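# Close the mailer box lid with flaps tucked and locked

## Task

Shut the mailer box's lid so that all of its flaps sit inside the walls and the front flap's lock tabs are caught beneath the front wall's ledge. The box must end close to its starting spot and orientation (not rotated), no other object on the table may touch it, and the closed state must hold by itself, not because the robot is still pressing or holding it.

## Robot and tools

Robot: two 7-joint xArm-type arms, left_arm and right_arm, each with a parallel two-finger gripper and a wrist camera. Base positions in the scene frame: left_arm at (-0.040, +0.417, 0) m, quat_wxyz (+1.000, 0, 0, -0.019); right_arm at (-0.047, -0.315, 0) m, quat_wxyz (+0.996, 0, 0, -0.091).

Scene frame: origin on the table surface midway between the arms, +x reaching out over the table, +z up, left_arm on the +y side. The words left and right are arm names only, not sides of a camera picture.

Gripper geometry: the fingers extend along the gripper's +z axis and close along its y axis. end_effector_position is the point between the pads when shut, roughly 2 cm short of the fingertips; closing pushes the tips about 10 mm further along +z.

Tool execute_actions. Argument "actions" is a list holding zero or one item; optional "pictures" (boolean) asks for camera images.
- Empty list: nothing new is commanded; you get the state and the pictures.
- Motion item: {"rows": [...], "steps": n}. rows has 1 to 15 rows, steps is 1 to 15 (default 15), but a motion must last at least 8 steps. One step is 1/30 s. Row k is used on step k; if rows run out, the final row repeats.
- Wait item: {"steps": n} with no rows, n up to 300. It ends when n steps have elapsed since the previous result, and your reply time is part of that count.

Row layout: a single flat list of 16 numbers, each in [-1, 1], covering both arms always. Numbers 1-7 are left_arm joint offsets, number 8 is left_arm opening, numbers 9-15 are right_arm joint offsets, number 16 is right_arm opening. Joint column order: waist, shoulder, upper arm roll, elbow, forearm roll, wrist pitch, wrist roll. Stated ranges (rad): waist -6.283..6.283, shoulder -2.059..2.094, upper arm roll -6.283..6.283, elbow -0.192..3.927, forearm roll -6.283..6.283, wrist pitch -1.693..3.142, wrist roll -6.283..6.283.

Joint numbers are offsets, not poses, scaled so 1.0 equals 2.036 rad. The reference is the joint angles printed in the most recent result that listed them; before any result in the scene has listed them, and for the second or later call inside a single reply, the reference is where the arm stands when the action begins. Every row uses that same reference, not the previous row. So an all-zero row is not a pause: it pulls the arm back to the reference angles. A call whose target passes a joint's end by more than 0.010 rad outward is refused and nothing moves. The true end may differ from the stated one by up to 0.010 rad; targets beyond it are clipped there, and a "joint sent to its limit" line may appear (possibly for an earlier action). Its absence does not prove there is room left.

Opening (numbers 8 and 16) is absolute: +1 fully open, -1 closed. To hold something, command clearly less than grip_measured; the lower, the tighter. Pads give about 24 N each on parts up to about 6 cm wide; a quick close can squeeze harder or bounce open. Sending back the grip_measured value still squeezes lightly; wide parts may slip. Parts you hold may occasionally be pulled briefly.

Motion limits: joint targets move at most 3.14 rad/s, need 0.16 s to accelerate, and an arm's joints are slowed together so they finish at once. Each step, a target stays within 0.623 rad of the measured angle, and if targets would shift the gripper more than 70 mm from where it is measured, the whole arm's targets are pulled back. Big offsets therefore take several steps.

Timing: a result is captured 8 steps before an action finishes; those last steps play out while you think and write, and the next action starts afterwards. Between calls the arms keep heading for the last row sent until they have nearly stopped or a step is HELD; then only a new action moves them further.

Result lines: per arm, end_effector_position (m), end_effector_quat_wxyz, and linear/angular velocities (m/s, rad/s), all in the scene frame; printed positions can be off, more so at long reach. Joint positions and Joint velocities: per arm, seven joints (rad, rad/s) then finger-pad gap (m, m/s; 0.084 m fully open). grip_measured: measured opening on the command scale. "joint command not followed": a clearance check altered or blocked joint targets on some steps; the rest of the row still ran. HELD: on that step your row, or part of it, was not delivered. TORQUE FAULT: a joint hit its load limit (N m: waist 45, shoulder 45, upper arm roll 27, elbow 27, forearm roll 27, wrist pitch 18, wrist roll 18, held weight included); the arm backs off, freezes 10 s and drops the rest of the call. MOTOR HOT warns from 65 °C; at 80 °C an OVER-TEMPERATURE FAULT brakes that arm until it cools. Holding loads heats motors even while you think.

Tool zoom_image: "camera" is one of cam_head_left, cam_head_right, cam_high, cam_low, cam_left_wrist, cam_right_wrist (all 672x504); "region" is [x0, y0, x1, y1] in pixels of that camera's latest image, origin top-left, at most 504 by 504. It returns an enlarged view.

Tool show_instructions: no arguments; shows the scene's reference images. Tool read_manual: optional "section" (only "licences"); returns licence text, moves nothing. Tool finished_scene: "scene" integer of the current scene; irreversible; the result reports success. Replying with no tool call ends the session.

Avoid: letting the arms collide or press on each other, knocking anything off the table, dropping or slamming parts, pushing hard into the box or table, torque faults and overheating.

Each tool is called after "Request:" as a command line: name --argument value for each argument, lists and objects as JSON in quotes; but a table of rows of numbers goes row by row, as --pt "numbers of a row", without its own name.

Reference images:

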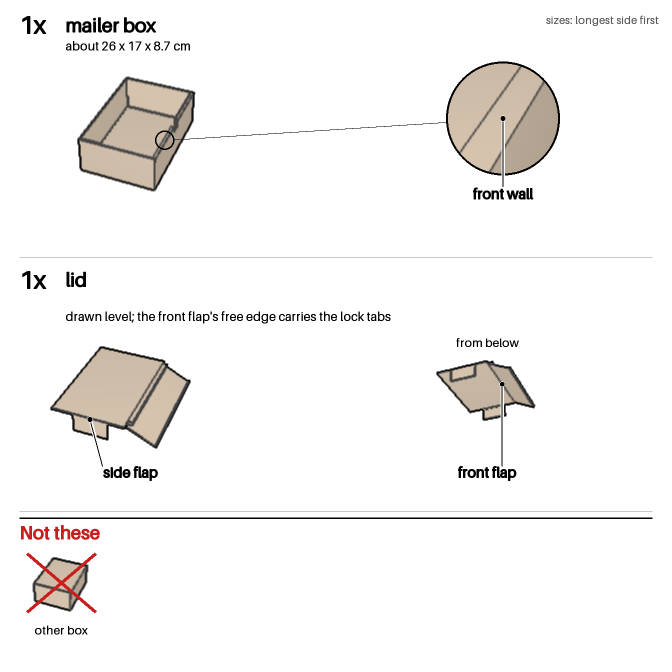

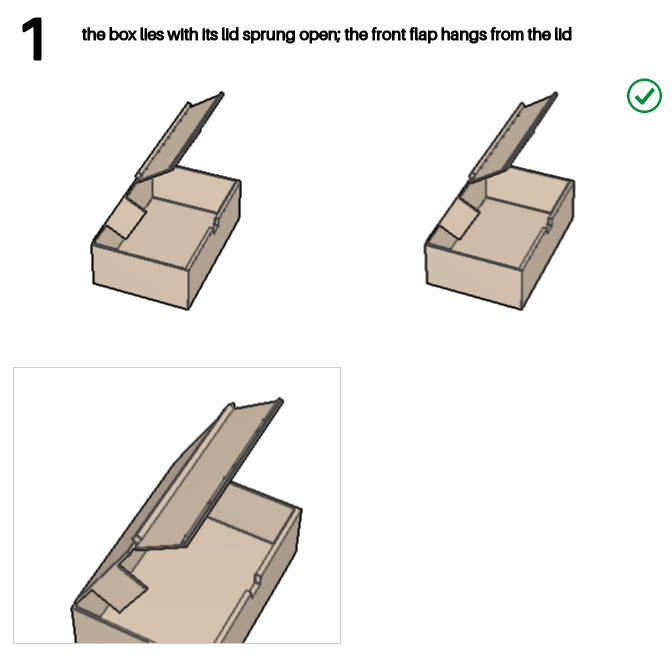

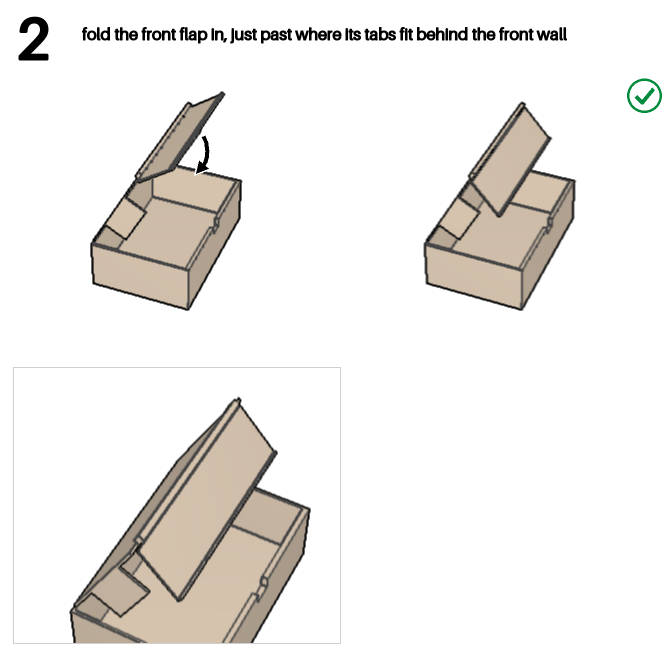

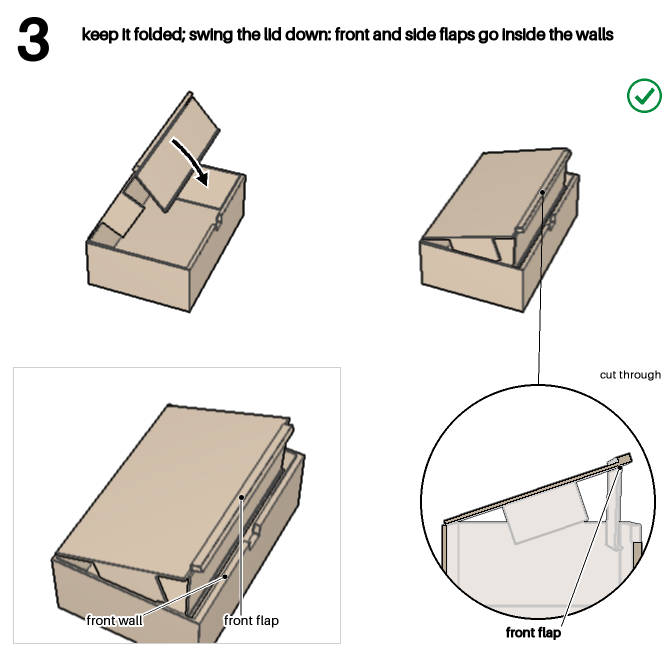

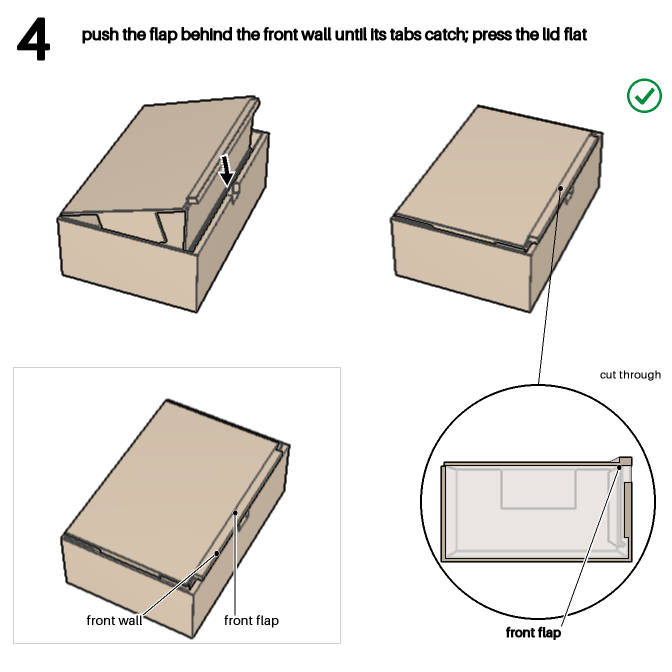

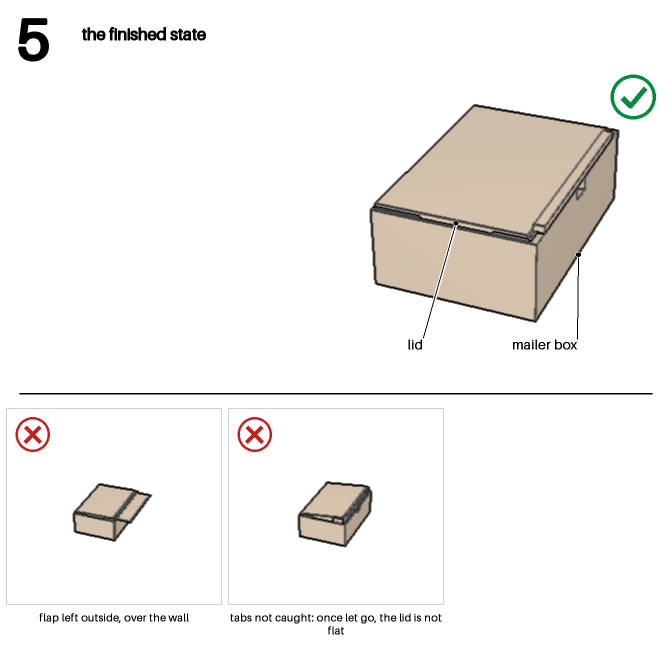

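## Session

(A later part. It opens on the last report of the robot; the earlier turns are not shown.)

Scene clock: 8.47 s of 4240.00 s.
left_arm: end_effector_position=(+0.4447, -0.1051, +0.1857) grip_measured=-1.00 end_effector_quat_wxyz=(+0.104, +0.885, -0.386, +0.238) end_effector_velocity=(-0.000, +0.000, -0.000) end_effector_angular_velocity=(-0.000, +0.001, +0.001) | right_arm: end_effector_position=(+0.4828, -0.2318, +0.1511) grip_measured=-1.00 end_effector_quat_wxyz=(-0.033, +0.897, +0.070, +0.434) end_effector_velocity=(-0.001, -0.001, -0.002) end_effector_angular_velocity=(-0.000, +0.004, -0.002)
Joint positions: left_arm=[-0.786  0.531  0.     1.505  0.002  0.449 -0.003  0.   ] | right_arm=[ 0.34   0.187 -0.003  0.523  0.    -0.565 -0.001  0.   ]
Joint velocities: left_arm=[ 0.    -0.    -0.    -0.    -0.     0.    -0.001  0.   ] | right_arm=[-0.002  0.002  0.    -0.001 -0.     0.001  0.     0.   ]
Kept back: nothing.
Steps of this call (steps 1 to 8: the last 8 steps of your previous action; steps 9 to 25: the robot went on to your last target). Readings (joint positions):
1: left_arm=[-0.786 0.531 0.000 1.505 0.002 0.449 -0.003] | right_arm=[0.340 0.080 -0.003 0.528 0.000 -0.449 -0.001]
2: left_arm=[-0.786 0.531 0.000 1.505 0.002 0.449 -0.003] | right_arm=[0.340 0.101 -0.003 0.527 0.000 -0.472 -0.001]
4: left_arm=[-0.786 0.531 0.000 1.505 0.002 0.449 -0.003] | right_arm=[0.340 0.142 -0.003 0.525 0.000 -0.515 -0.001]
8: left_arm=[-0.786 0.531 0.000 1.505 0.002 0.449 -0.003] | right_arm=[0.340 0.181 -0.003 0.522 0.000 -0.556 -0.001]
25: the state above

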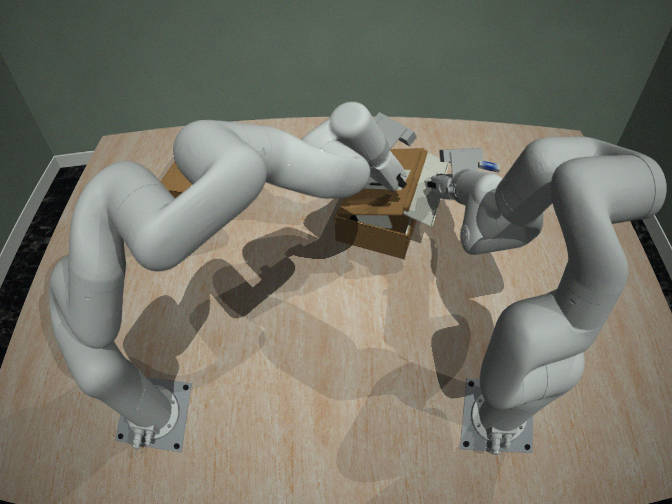

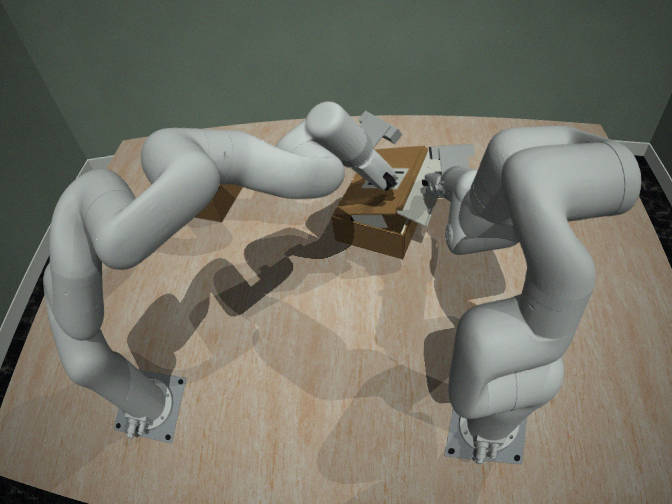

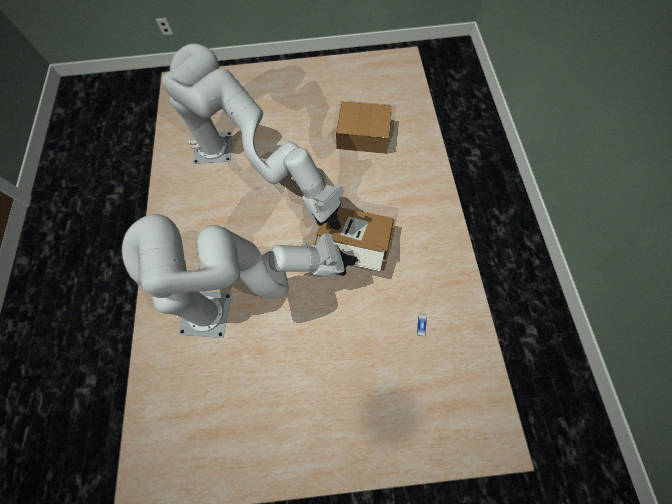

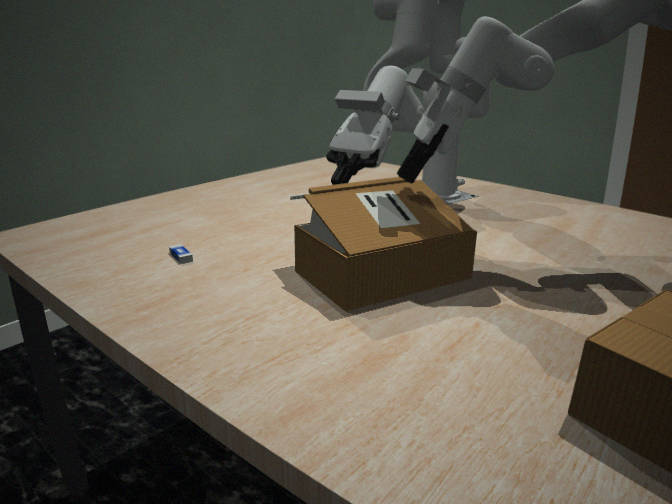

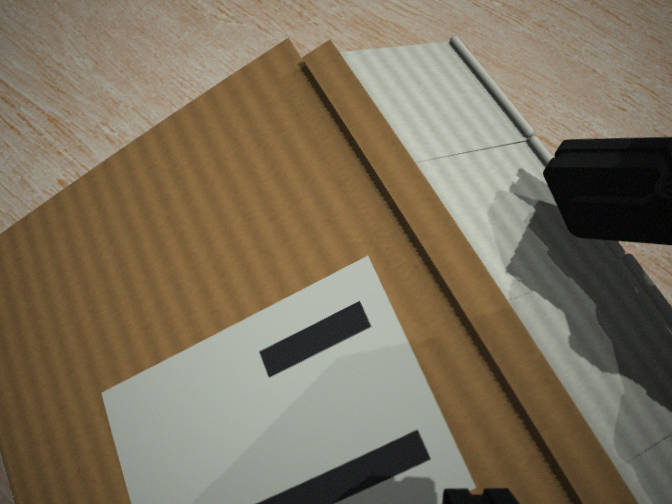

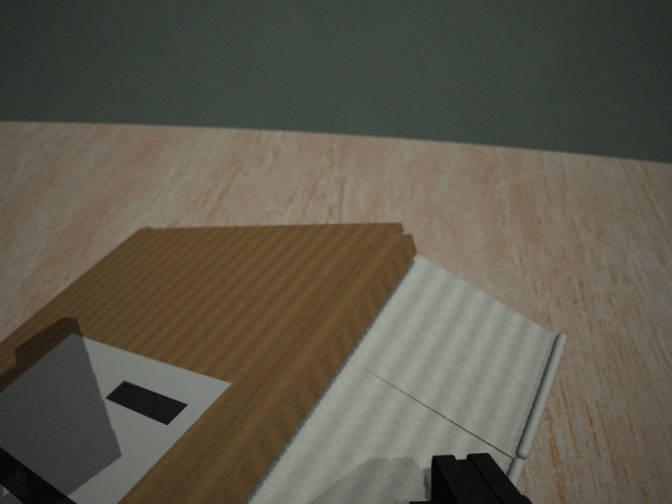

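Request:
execute_actions --actions '[{"rows":[[-0.018,-0.077,0,-0.15,0,-0.319,0.385,-0.2,0,-0.04,0,0.002,0,0.042,0,-1]]}]'

Request:
execute_actions --actions '[{"steps":30}]'

Request:
execute_actions --actions '[{"rows":[[0,0,0,-0.13,0,-0.174,0.19,-0.2,0,0,0,0,0,0,0,-1],[0,0,0,-0.13,0,-0.174,0.19,-0.2,0,0,0,0,0,0,0,-1],[0,0,0,-0.13,0,-0.174,0.19,-0.2,0,0,0,0,0,0,0,-1],[0,0,0,-0.13,0,-0.174,0.19,-0.2,0,0,0,0,0,0,0,-1],[0,0,0,-0.13,0,-0.174,0.19,-0.2,0,0,0,0,0,0,0,-1],[0,0,0,-0.13,0,-0.174,0.19,-0.2,0,0,0,0,0,0,0,-1],[0,0,0,-0.13,0,-0.174,0.19,-0.2,0,0,0,0,0,0,0,-1],[0,0,0,-0.262,0,-0.348,0.385,-0.2,0,0,0,0,0,0,0,-1]]}]'

Request:
execute_actions --actions '[{"steps":30}]' --pictures true

Scene clock: 10.47 s of 4240.00 s.
left_arm: end_effector_position=(+0.4423, -0.1186, +0.2219) grip_measured=-0.23 end_effector_quat_wxyz=(+0.097, +0.786, -0.500, +0.350) end_effector_velocity=(-0.076, -0.105, +0.378) end_effector_angular_velocity=(-0.197, -2.633, -2.177) | right_arm: end_effector_position=(+0.4858, -0.2313, +0.1754) grip_measured=-1.00 end_effector_quat_wxyz=(-0.033, +0.896, +0.070, +0.437) end_effector_velocity=(+0.006, -0.001, +0.054) end_effector_angular_velocity=(+0.003, -0.015, -0.003)
Joint positions: left_arm=[-0.802  0.461  0.001  1.367  0.002  0.162  0.293  0.034] | right_arm=[ 0.34   0.114 -0.003  0.529  0.    -0.493 -0.001  0.   ]
Joint velocities: left_arm=[-0.153 -0.625 -0.023 -1.146  0.    -2.43   2.717  0.015] | right_arm=[-0.002 -0.161 -0.001  0.016  0.     0.161  0.     0.   ]
Steps of this call (steps 1 to 15: the robot went on to your last target; steps 16 to 53: nothing new was sent; steps 54 to 60: the first 7 steps of this action). Readings (joint positions):
54: left_arm=[-0.786 0.530 0.000 1.505 0.002 0.448 -0.002] | right_arm=[0.340 0.186 -0.003 0.523 0.000 -0.565 -0.001]
55: left_arm=[-0.787 0.529 0.001 1.501 0.002 0.439 0.007] | right_arm=[0.340 0.181 -0.003 0.523 0.000 -0.557 -0.001]
57: left_arm=[-0.790 0.515 0.002 1.471 0.002 0.378 0.069] | right_arm=[0.340 0.149 -0.003 0.523 0.000 -0.523 -0.001]
60: the state above

Scene clock: 11.47 s of 4240.00 s.
left_arm: end_effector_position=(+0.4265, -0.1244, +0.2803) grip_measured=-0.22 end_effector_quat_wxyz=(+0.019, +0.593, -0.638, +0.491) end_effector_velocity=(-0.000, -0.000, +0.000) end_effector_angular_velocity=(-0.001, -0.001, -0.000) | right_arm: end_effector_position=(+0.4845, -0.2315, +0.1758) grip_measured=-1.00 end_effector_quat_wxyz=(-0.033, +0.897, +0.070, +0.434) end_effector_velocity=(+0.000, -0.000, +0.000) end_effector_angular_velocity=(-0.000, -0.001, -0.001)
Joint positions: left_arm=[-0.823  0.374  0.     1.2    0.002 -0.201  0.781  0.035] | right_arm=[ 0.34   0.105 -0.003  0.527  0.    -0.48  -0.001  0.   ]
Joint velocities: left_arm=[-0.    -0.     0.    -0.    -0.    -0.001  0.    -0.   ] | right_arm=[-0.001  0.    -0.     0.    -0.    -0.001 -0.     0.   ]
Kept back: nothing.
Steps of this call (steps 1 to 8: the last 8 steps of your previous action; steps 9 to 30: the robot went on to your last target). Readings (joint positions):
1: left_arm=[-0.807 0.441 0.000 1.330 0.002 0.083 0.385] | right_arm=[0.340 0.110 -0.003 0.529 0.000 -0.488 -0.001]
2: left_arm=[-0.812 0.422 -0.001 1.297 0.002 0.012 0.474] | right_arm=[0.340 0.108 -0.003 0.529 0.000 -0.485 -0.001]
4: left_arm=[-0.819 0.395 -0.002 1.247 0.002 -0.099 0.625] | right_arm=[0.340 0.107 -0.003 0.527 0.000 -0.482 -0.001]
8: left_arm=[-0.823 0.376 0.000 1.206 0.002 -0.187 0.759] | right_arm=[0.340 0.106 -0.003 0.527 0.000 -0.480 -0.001]
30: the state above
All arms were judged still, so your last target was given up. Only a new action makes them travel on or press farther. Fingers that are still opening or closing keep moving.

Scene clock: 11.70 s of 4240.00 s.
left_arm: end_effector_position=(+0.4065, -0.1014, +0.2464) grip_measured=-0.22 end_effector_quat_wxyz=(+0.043, -0.502, +0.694, -0.514) end_effector_velocity=(-0.178, +0.206, -0.343) end_effector_angular_velocity=(+0.838, -1.158, -0.758) | right_arm: end_effector_position=(+0.4845, -0.2315, +0.1758) grip_measured=-1.00 end_effector_quat_wxyz=(-0.033, +0.897, +0.070, +0.434) end_effector_velocity=(+0.000, +0.001, +0.001) end_effector_angular_velocity=(+0.000, -0.001, +0.001)
Joint positions: left_arm=[-0.823  0.373  0.     1.031  0.002 -0.426  1.026  0.035] | right_arm=[ 0.34   0.105 -0.003  0.527  0.    -0.48  -0.001  0.   ]
Joint velocities: left_arm=[ 0.     0.08  -0.001 -1.254 -0.001 -1.454  1.616 -0.   ] | right_arm=[ 0.001 -0.001  0.     0.     0.001  0.    -0.001  0.   ]
Steps of this call (steps 1 to 7: the first 7 steps of this action). Readings (joint positions):
1: left_arm=[-0.823 0.374 0.000 1.199 0.002 -0.202 0.782] | right_arm=[0.340 0.105 -0.003 0.527 0.000 -0.480 -0.001]
2: left_arm=[-0.823 0.373 0.001 1.195 0.002 -0.209 0.790] | right_arm=[0.340 0.105 -0.003 0.527 0.000 -0.480 -0.001]
4: left_arm=[-0.823 0.371 0.001 1.158 0.002 -0.266 0.852] | right_arm=[0.340 0.105 -0.003 0.527 0.000 -0.480 -0.001]
7: the state above

Scene clock: 12.70 s of 4240.00 s.
left_arm: end_effector_position=(+0.3455, -0.0307, +0.1953) grip_measured=-0.22 end_effector_quat_wxyz=(+0.195, -0.289, +0.773, -0.531) end_effector_velocity=(+0.000, +0.000, -0.000) end_effector_angular_velocity=(+0.001, -0.000, +0.000) | right_arm: end_effector_position=(+0.4845, -0.2315, +0.1758) grip_measured=-1.00 end_effector_quat_wxyz=(-0.033, +0.897, +0.070, +0.434) end_effector_velocity=(+0.000, -0.001, +0.001) end_effector_angular_velocity=(+0.000, -0.003, -0.001)
Joint positions: left_arm=[-0.823  0.374  0.     0.667  0.002 -0.909  1.565  0.035] | right_arm=[ 0.34   0.105 -0.003  0.527  0.    -0.48  -0.001  0.   ]
Joint velocities: left_arm=[ 0.     0.     0.    -0.     0.     0.     0.001  0.   ] | right_arm=[-0.001 -0.002 -0.     0.     0.001 -0.    -0.     0.   ]
Kept back: nothing.
Steps of this call (steps 1 to 8: the last 8 steps of your previous action; steps 9 to 30: the robot went on to your last target). Readings (joint positions):
1: left_arm=[-0.823 0.376 0.000 0.993 0.002 -0.470 1.076] | right_arm=[0.340 0.105 -0.003 0.527 0.000 -0.480 -0.001]
2: left_arm=[-0.823 0.377 0.000 0.959 0.002 -0.514 1.125] | right_arm=[0.340 0.105 -0.003 0.527 0.000 -0.480 -0.001]
4: left_arm=[-0.823 0.375 0.000 0.888 0.002 -0.614 1.236] | right_arm=[0.340 0.105 -0.003 0.527 0.000 -0.480 -0.001]
8: left_arm=[-0.823 0.375 0.000 0.736 0.002 -0.813 1.458] | right_arm=[0.340 0.105 -0.003 0.527 0.000 -0.480 -0.001]
30: the state above
All arms were judged still, so your last target was given up. Only a new action makes them travel on or press farther. Fingers that are still opening or closing keep moving.

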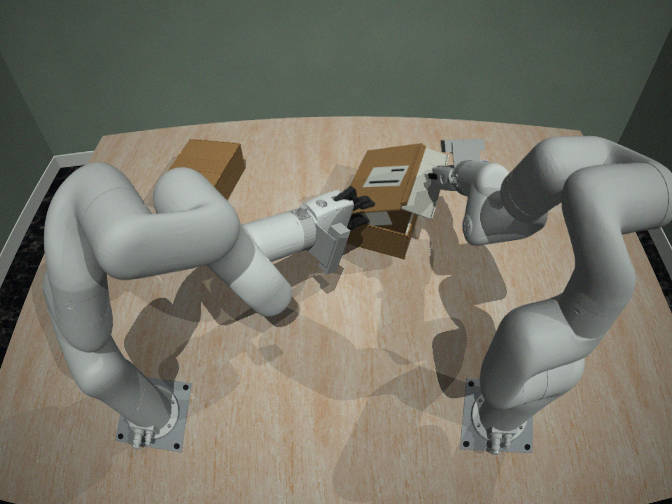

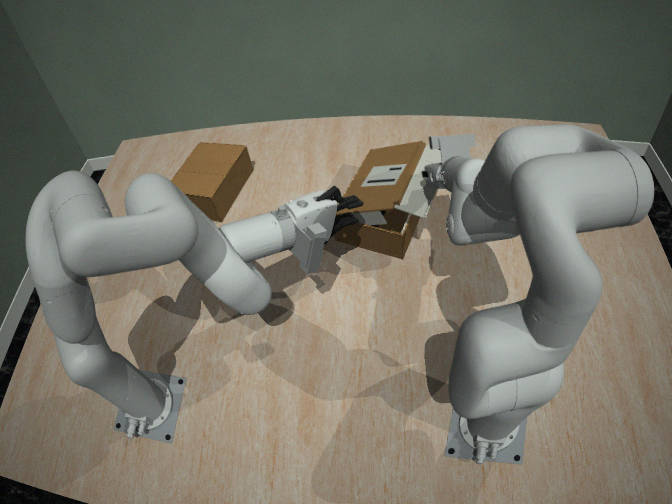

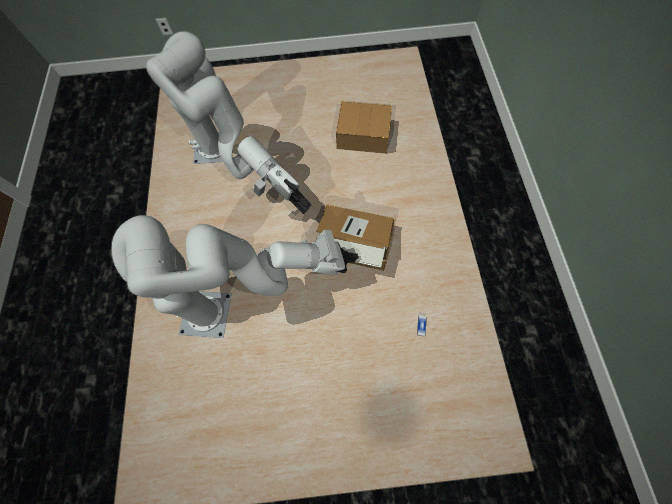

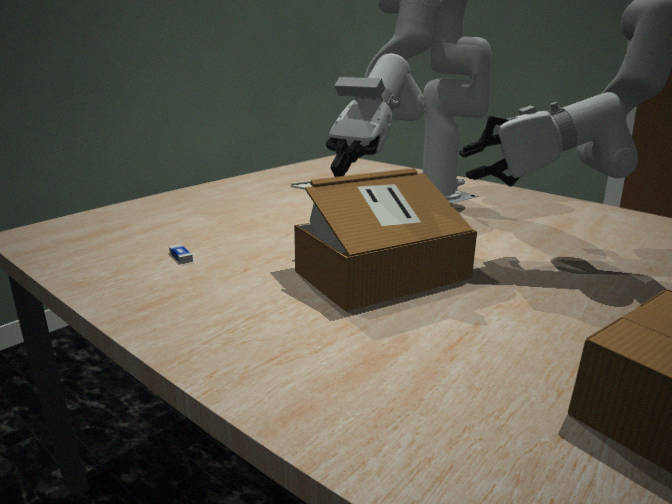

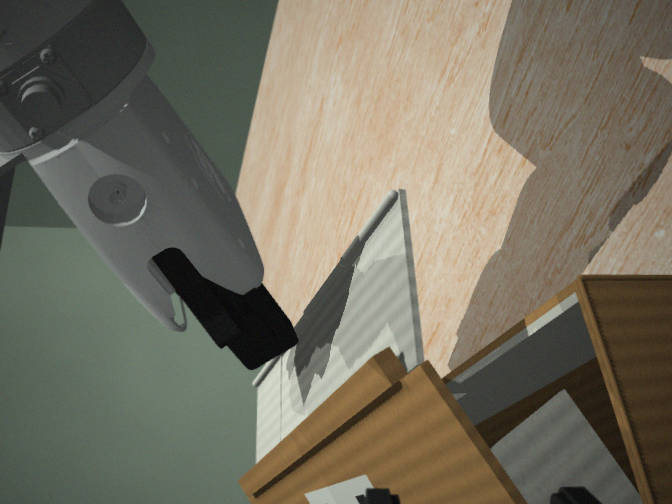

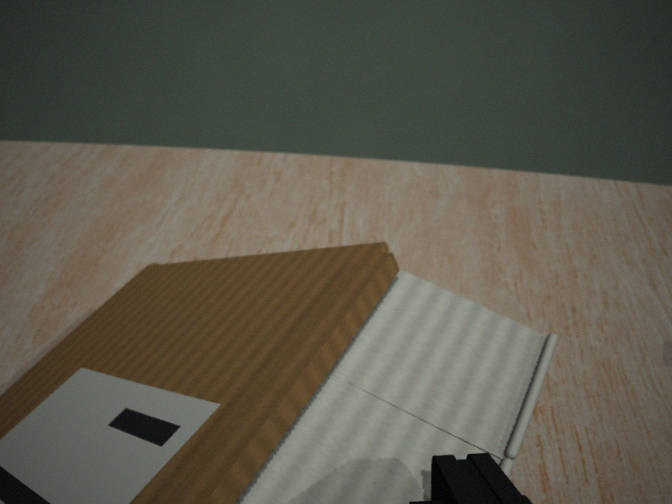

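Request:
execute_actions --actions '[{"rows":[[-0.01,0,0,0,0,0,0,-0.2,0,-0.025,0,0.001,0,0.026,0,-1]],"steps":10}]'

Request:
execute_actions --actions '[{"rows":[[0,0.02,0,0.026,0,0.006,0,-0.2,0,0,0,0,0,0,0,-1],[0,0.03,0,0.039,0,0.009,0,-0.2,0,0,0,0,0,0,0,-1],[0,0.04,0,0.052,0,0.012,0,-0.2,0,0,0,0,0,0,0,-1],[0,0.05,0,0.065,0,0.015,0,-0.2,0,0,0,0,0,0,0,-1],[0,0.06,0,0.078,0,0.018,0,-0.2,0,0,0,0,0,0,0,-1],[0,0.07,0,0.091,0,0.021,0,-0.2,0,0,0,0,0,0,0,-1],[0,0.08,0,0.104,0,0.024,0,-0.2,0,0,0,0,0,0,0,-1],[0,0.09,0,0.117,0,0.027,0,-0.2,0,0,0,0,0,0,0,-1],[0,0.098,0,0.127,0,0.03,0,-0.2,0,0,0,0,0,0,0,-1]]}]'

Request:
execute_actions --actions '[{"steps":25}]' --pictures true

Scene clock: 14.80 s of 4240.00 s.
left_arm: end_effector_position=(+0.3446, -0.0314, +0.1952) grip_measured=-0.22 end_effector_quat_wxyz=(+0.195, -0.288, +0.773, -0.531) end_effector_velocity=(-0.037, -0.032, -0.000) end_effector_angular_velocity=(+0.006, -0.006, -0.081) | right_arm: end_effector_position=(+0.4841, -0.2315, +0.1764) grip_measured=-1.00 end_effector_quat_wxyz=(-0.033, +0.898, +0.070, +0.433) end_effector_velocity=(-0.019, -0.001, +0.039) end_effector_angular_velocity=(-0.014, +0.093, +0.003)
Joint positions: left_arm=[-0.826  0.374  0.001  0.666  0.002 -0.909  1.565  0.035] | right_arm=[ 0.34   0.1   -0.003  0.527  0.    -0.472 -0.001  0.   ]
Joint velocities: left_arm=[-0.11   0.     0.026  0.001 -0.004  0.001 -0.     0.   ] | right_arm=[ 0.001 -0.233  0.001 -0.03  -0.001  0.298  0.     0.   ]
Steps of this call (steps 1 to 61: nothing new was sent; steps 62 to 63: the first 2 steps of this action). Readings (joint positions):
62: left_arm=[-0.823 0.374 0.001 0.666 0.002 -0.909 1.565] | right_arm=[0.340 0.105 -0.003 0.527 0.000 -0.479 -0.001]
63: the state above

Scene clock: 15.30 s of 4240.00 s.
left_arm: end_effector_position=(+0.3545, -0.0600, +0.1861) grip_measured=-0.22 end_effector_quat_wxyz=(+0.190, -0.281, +0.775, -0.533) end_effector_velocity=(+0.120, -0.146, -0.076) end_effector_angular_velocity=(+0.007, +0.008, +0.000) | right_arm: end_effector_position=(+0.4845, -0.2315, +0.1909) grip_measured=-1.00 end_effector_quat_wxyz=(-0.033, +0.897, +0.070, +0.435) end_effector_velocity=(+0.001, -0.000, +0.002) end_effector_angular_velocity=(+0.001, -0.006, -0.001)
Joint positions: left_arm=[-0.843  0.457  0.     0.775  0.002 -0.884  1.565  0.035] | right_arm=[ 0.34   0.056 -0.003  0.529  0.    -0.428 -0.001  0.   ]
Joint velocities: left_arm=[-0.001  0.584 -0.001  0.746 -0.002  0.173 -0.001 -0.   ] | right_arm=[-0.001 -0.001  0.     0.001  0.    -0.004  0.001  0.   ]
Steps of this call (steps 1 to 8: the last 8 steps of your previous action; steps 9 to 15: the first 7 steps of this action, its rows measured from where the robot was after step 8). Readings (joint positions):
8: left_arm=[-0.843 0.374 0.000 0.667 0.002 -0.909 1.565] | right_arm=[0.340 0.055 -0.003 0.529 0.000 -0.429 -0.001]
9: left_arm=[-0.843 0.374 0.001 0.667 0.002 -0.909 1.565] | right_arm=[0.340 0.055 -0.003 0.529 0.000 -0.428 -0.001]
10: left_arm=[-0.843 0.378 0.001 0.672 0.002 -0.908 1.565] | right_arm=[0.340 0.055 -0.003 0.529 0.000 -0.428 -0.001]
12: left_arm=[-0.843 0.402 0.001 0.705 0.002 -0.900 1.565] | right_arm=[0.340 0.056 -0.003 0.529 0.000 -0.428 -0.001]
15: the state above

Scene clock: 16.13 s of 4240.00 s.
left_arm: end_effector_position=(+0.3777, -0.0884, +0.1697) grip_measured=-0.22 end_effector_quat_wxyz=(+0.190, -0.281, +0.776, -0.532) end_effector_velocity=(+0.000, -0.000, -0.000) end_effector_angular_velocity=(+0.001, -0.001, -0.001) | right_arm: end_effector_position=(+0.4846, -0.2315, +0.1911) grip_measured=-1.00 end_effector_quat_wxyz=(-0.033, +0.897, +0.070, +0.435) end_effector_velocity=(+0.000, +0.000, +0.000) end_effector_angular_velocity=(-0.001, +0.000, +0.001)
Joint positions: left_arm=[-0.843  0.573  0.     0.925  0.002 -0.848  1.565  0.035] | right_arm=[ 0.34   0.055 -0.003  0.529  0.    -0.429 -0.001  0.   ]
Joint velocities: left_arm=[-0.     0.001  0.001  0.001  0.002  0.     0.    -0.   ] | right_arm=[ 0.     0.     0.     0.001  0.     0.001 -0.001  0.   ]
Kept back: nothing.
Steps of this call (steps 1 to 8: the last 8 steps of your previous action; steps 9 to 25: the robot went on to your last target). Readings (joint positions):
1: left_arm=[-0.843 0.476 0.000 0.800 0.002 -0.879 1.565] | right_arm=[0.340 0.056 -0.003 0.529 0.000 -0.429 -0.001]
2: left_arm=[-0.843 0.496 0.000 0.826 0.002 -0.873 1.565] | right_arm=[0.340 0.056 -0.003 0.529 0.000 -0.429 -0.001]
4: left_arm=[-0.843 0.534 0.000 0.874 0.002 -0.861 1.565] | right_arm=[0.340 0.056 -0.003 0.529 0.000 -0.429 -0.001]
8: left_arm=[-0.843 0.568 0.000 0.916 0.002 -0.850 1.565] | right_arm=[0.340 0.056 -0.003 0.529 0.000 -0.429 -0.001]
25: the state above

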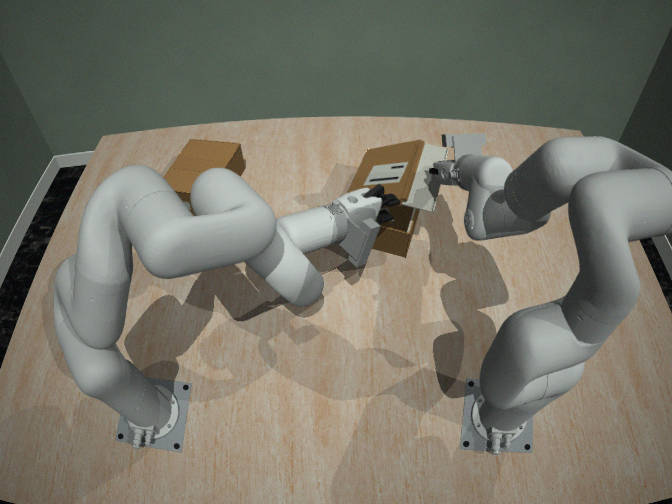

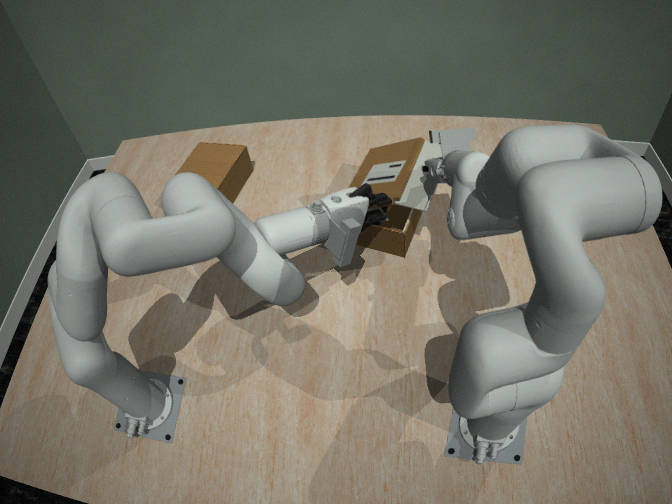

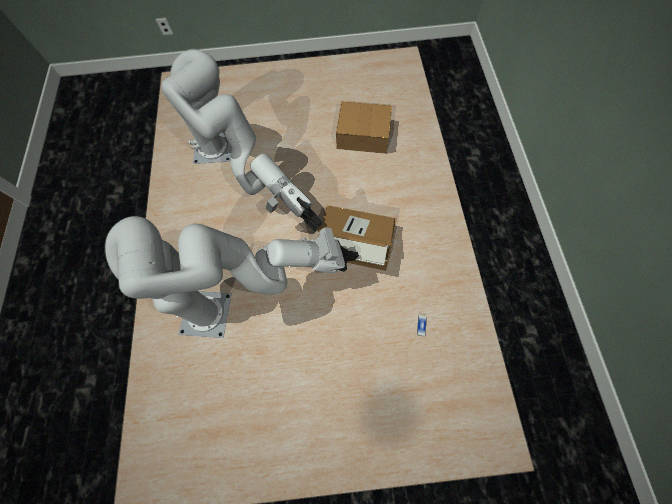

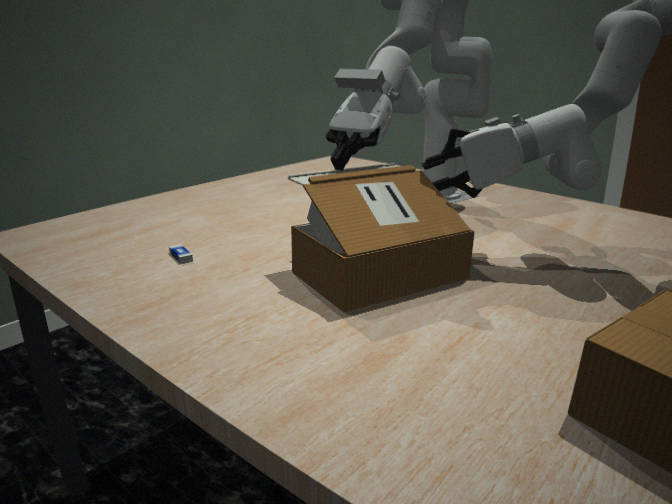

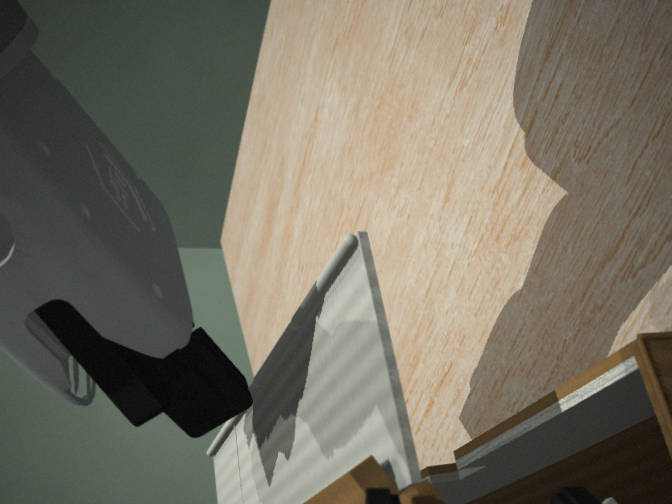

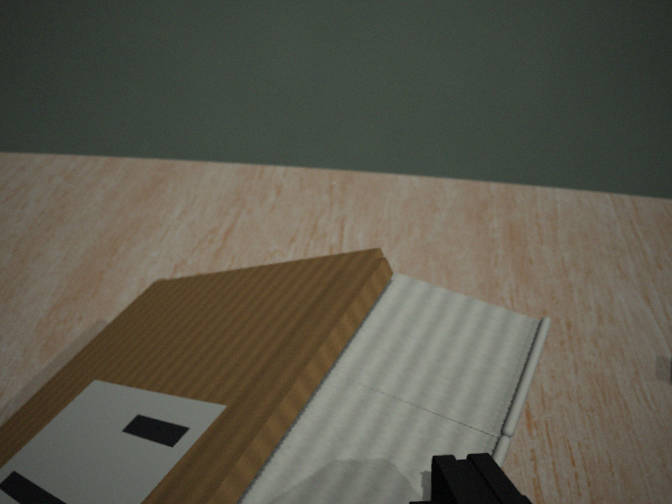

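Request:
execute_actions --actions '[{"rows":[[0.006,-0.024,0,-0.014,0,-0.003,-0.25,0,0,0,0,0,0,0,0,-1]]}]'

Request:
execute_actions --actions '[{"rows":[[0,0.01,0,0.013,0,0.003,0,0,0,0,0,0,0,0,0,-1],[0,0.02,0,0.026,0,0.006,0,0,0,0,0,0,0,0,0,-1],[0,0.03,0,0.039,0,0.009,0,0,0,0,0,0,0,0,0,-1],[0,0.04,0,0.052,0,0.012,0,0,0,0,0,0,0,0,0,-1]]}]'

Request:
execute_actions --actions '[{"steps":25}]' --pictures true

Scene clock: 16.97 s of 4240.00 s.
left_arm: end_effector_position=(+0.3796, -0.0836, +0.1806) grip_measured=-0.02 end_effector_quat_wxyz=(+0.116, -0.387, +0.724, -0.558) end_effector_velocity=(+0.022, +0.038, +0.111) end_effector_angular_velocity=(-1.441, +1.484, +0.832) | right_arm: end_effector_position=(+0.4846, -0.2314, +0.1911) grip_measured=-1.00 end_effector_quat_wxyz=(-0.033, +0.897, +0.070, +0.435) end_effector_velocity=(+0.000, -0.001, +0.000) end_effector_angular_velocity=(+0.000, +0.000, -0.002)
Joint positions: left_arm=[-0.836  0.547  0.     0.909  0.002 -0.851  1.285  0.043] | right_arm=[ 0.34   0.055 -0.003  0.529  0.    -0.429 -0.001  0.   ]
Joint velocities: left_arm=[ 0.057 -0.238  0.006 -0.117 -0.001 -0.033 -2.205  0.004] | right_arm=[-0.001 -0.    -0.001  0.     0.     0.001  0.     0.   ]
Steps of this call (steps 1 to 15: the robot went on to your last target; steps 16 to 18: nothing new was sent; steps 19 to 25: the first 7 steps of this action). Readings (joint positions):
19: left_arm=[-0.843 0.573 0.000 0.925 0.002 -0.848 1.564] | right_arm=[0.340 0.055 -0.003 0.529 0.000 -0.429 -0.001]
20: left_arm=[-0.843 0.573 0.000 0.925 0.002 -0.848 1.555] | right_arm=[0.340 0.055 -0.003 0.529 0.000 -0.429 -0.001]
22: left_arm=[-0.841 0.567 0.000 0.921 0.002 -0.849 1.494] | right_arm=[0.340 0.055 -0.003 0.529 0.000 -0.429 -0.001]
25: the state above

Scene clock: 17.47 s of 4240.00 s.
left_arm: end_effector_position=(+0.3924, -0.0940, +0.1814) grip_measured=-0.01 end_effector_quat_wxyz=(+0.055, -0.465, +0.673, -0.573) end_effector_velocity=(+0.057, -0.065, -0.061) end_effector_angular_velocity=(+0.027, +0.014, +0.000) | right_arm: end_effector_position=(+0.4846, -0.2315, +0.1911) grip_measured=-1.00 end_effector_quat_wxyz=(-0.033, +0.897, +0.070, +0.435) end_effector_velocity=(+0.000, -0.000, +0.001) end_effector_angular_velocity=(+0.001, -0.002, -0.001)
Joint positions: left_arm=[-0.831  0.584 -0.     0.974  0.002 -0.836  1.061  0.044] | right_arm=[ 0.34   0.056 -0.003  0.529  0.    -0.429 -0.001  0.   ]
Joint velocities: left_arm=[-0.     0.32   0.003  0.384 -0.     0.093  0.006 -0.   ] | right_arm=[ 0.    -0.001 -0.001  0.     0.001 -0.002  0.001  0.   ]
Steps of this call (steps 1 to 8: the last 8 steps of your previous action; steps 9 to 15: the first 7 steps of this action, its rows measured from where the robot was after step 8). Readings (joint positions):
8: left_arm=[-0.831 0.525 0.000 0.897 0.002 -0.854 1.061] | right_arm=[0.340 0.055 -0.003 0.529 0.000 -0.429 -0.001]
9: left_arm=[-0.831 0.525 0.000 0.897 0.002 -0.854 1.059] | right_arm=[0.340 0.055 -0.003 0.529 0.000 -0.429 -0.001]
10: left_arm=[-0.831 0.528 0.000 0.901 0.002 -0.853 1.059] | right_arm=[0.340 0.055 -0.003 0.529 0.000 -0.429 -0.001]
12: left_arm=[-0.831 0.545 0.000 0.924 0.002 -0.848 1.060] | right_arm=[0.340 0.055 -0.003 0.529 0.000 -0.429 -0.001]
15: the state above

Scene clock: 18.30 s of 4240.00 s.
left_arm: end_effector_position=(+0.3970, -0.0989, +0.1784) grip_measured=-0.01 end_effector_quat_wxyz=(+0.055, -0.465, +0.673, -0.573) end_effector_velocity=(-0.001, -0.001, -0.001) end_effector_angular_velocity=(-0.000, +0.002, -0.002) | right_arm: end_effector_position=(+0.4846, -0.2315, +0.1911) grip_measured=-1.00 end_effector_quat_wxyz=(-0.033, +0.897, +0.070, +0.435) end_effector_velocity=(+0.000, -0.000, +0.001) end_effector_angular_velocity=(-0.000, -0.002, +0.000)
Joint positions: left_arm=[-0.831  0.606  0.     1.003  0.002 -0.83   1.061  0.044] | right_arm=[ 0.34   0.055 -0.003  0.529  0.    -0.429 -0.001  0.   ]
Joint velocities: left_arm=[-0.002  0.    -0.    -0.001 -0.     0.    -0.002  0.   ] | right_arm=[-0.    -0.    -0.     0.     0.    -0.001 -0.001  0.   ]
Kept back: nothing.
Steps of this call (steps 1 to 8: the last 8 steps of your previous action; steps 9 to 25: the robot went on to your last target). Readings (joint positions):
1: left_arm=[-0.831 0.593 0.000 0.984 0.002 -0.834 1.061] | right_arm=[0.340 0.055 -0.003 0.529 0.000 -0.429 -0.001]
2: left_arm=[-0.831 0.599 0.000 0.991 0.002 -0.832 1.061] | right_arm=[0.340 0.055 -0.003 0.529 0.000 -0.429 -0.001]
4: left_arm=[-0.831 0.604 0.000 0.998 0.002 -0.831 1.061] | right_arm=[0.340 0.055 -0.003 0.529 0.000 -0.429 -0.001]
8: left_arm=[-0.831 0.605 0.000 1.002 0.002 -0.830 1.061] | right_arm=[0.340 0.055 -0.003 0.529 0.000 -0.429 -0.001]
25: the state above

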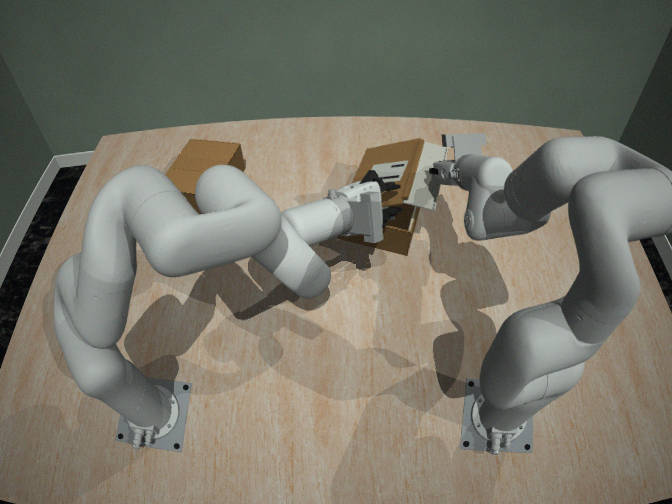

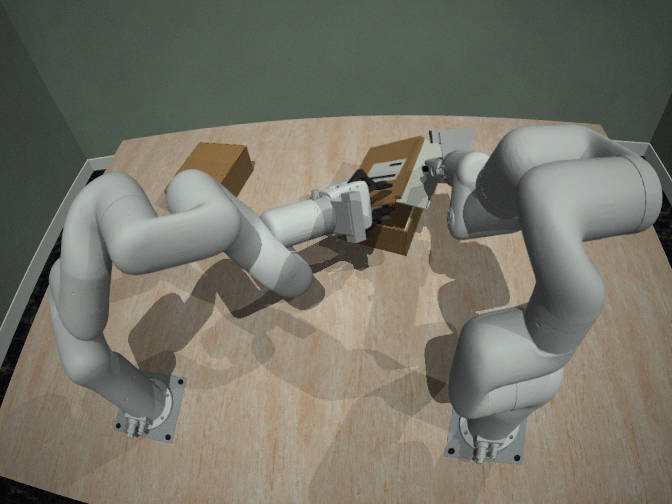

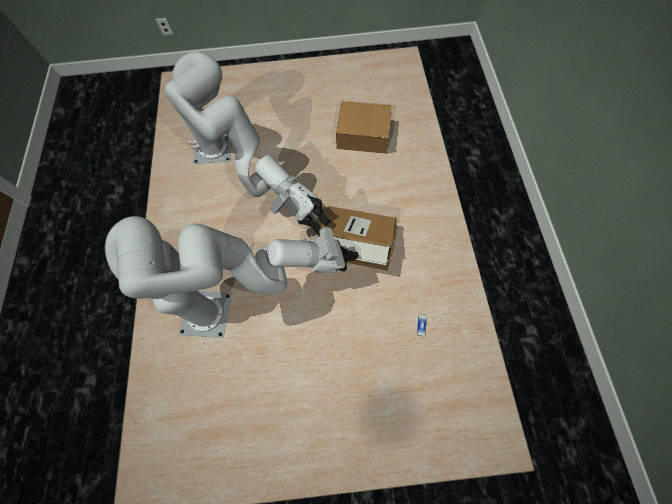

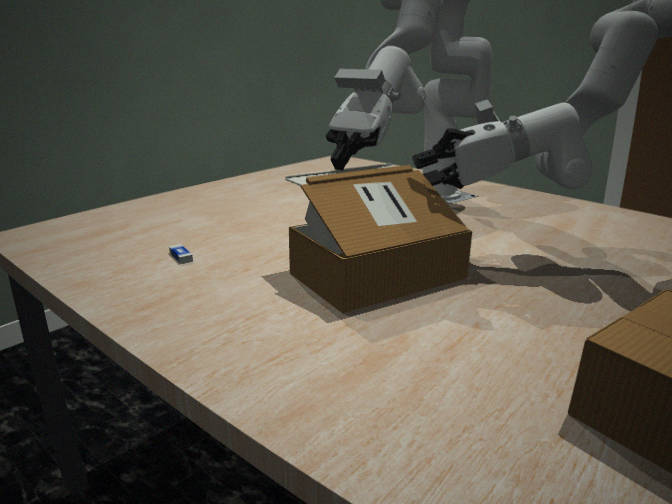

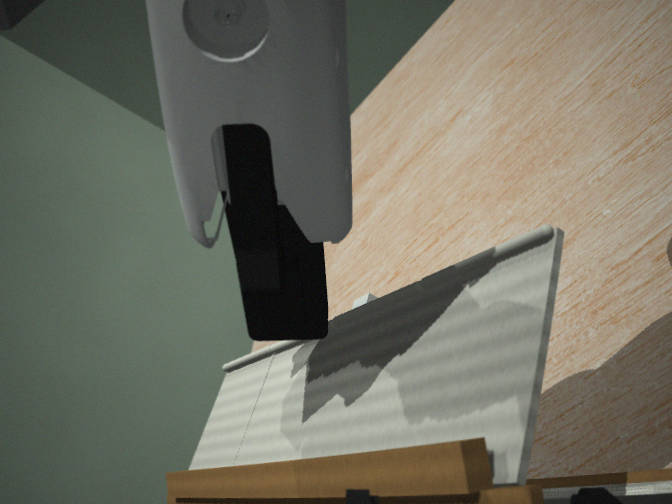

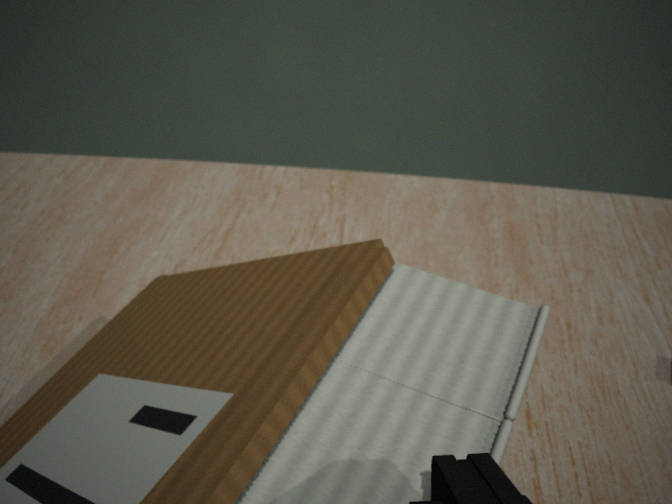

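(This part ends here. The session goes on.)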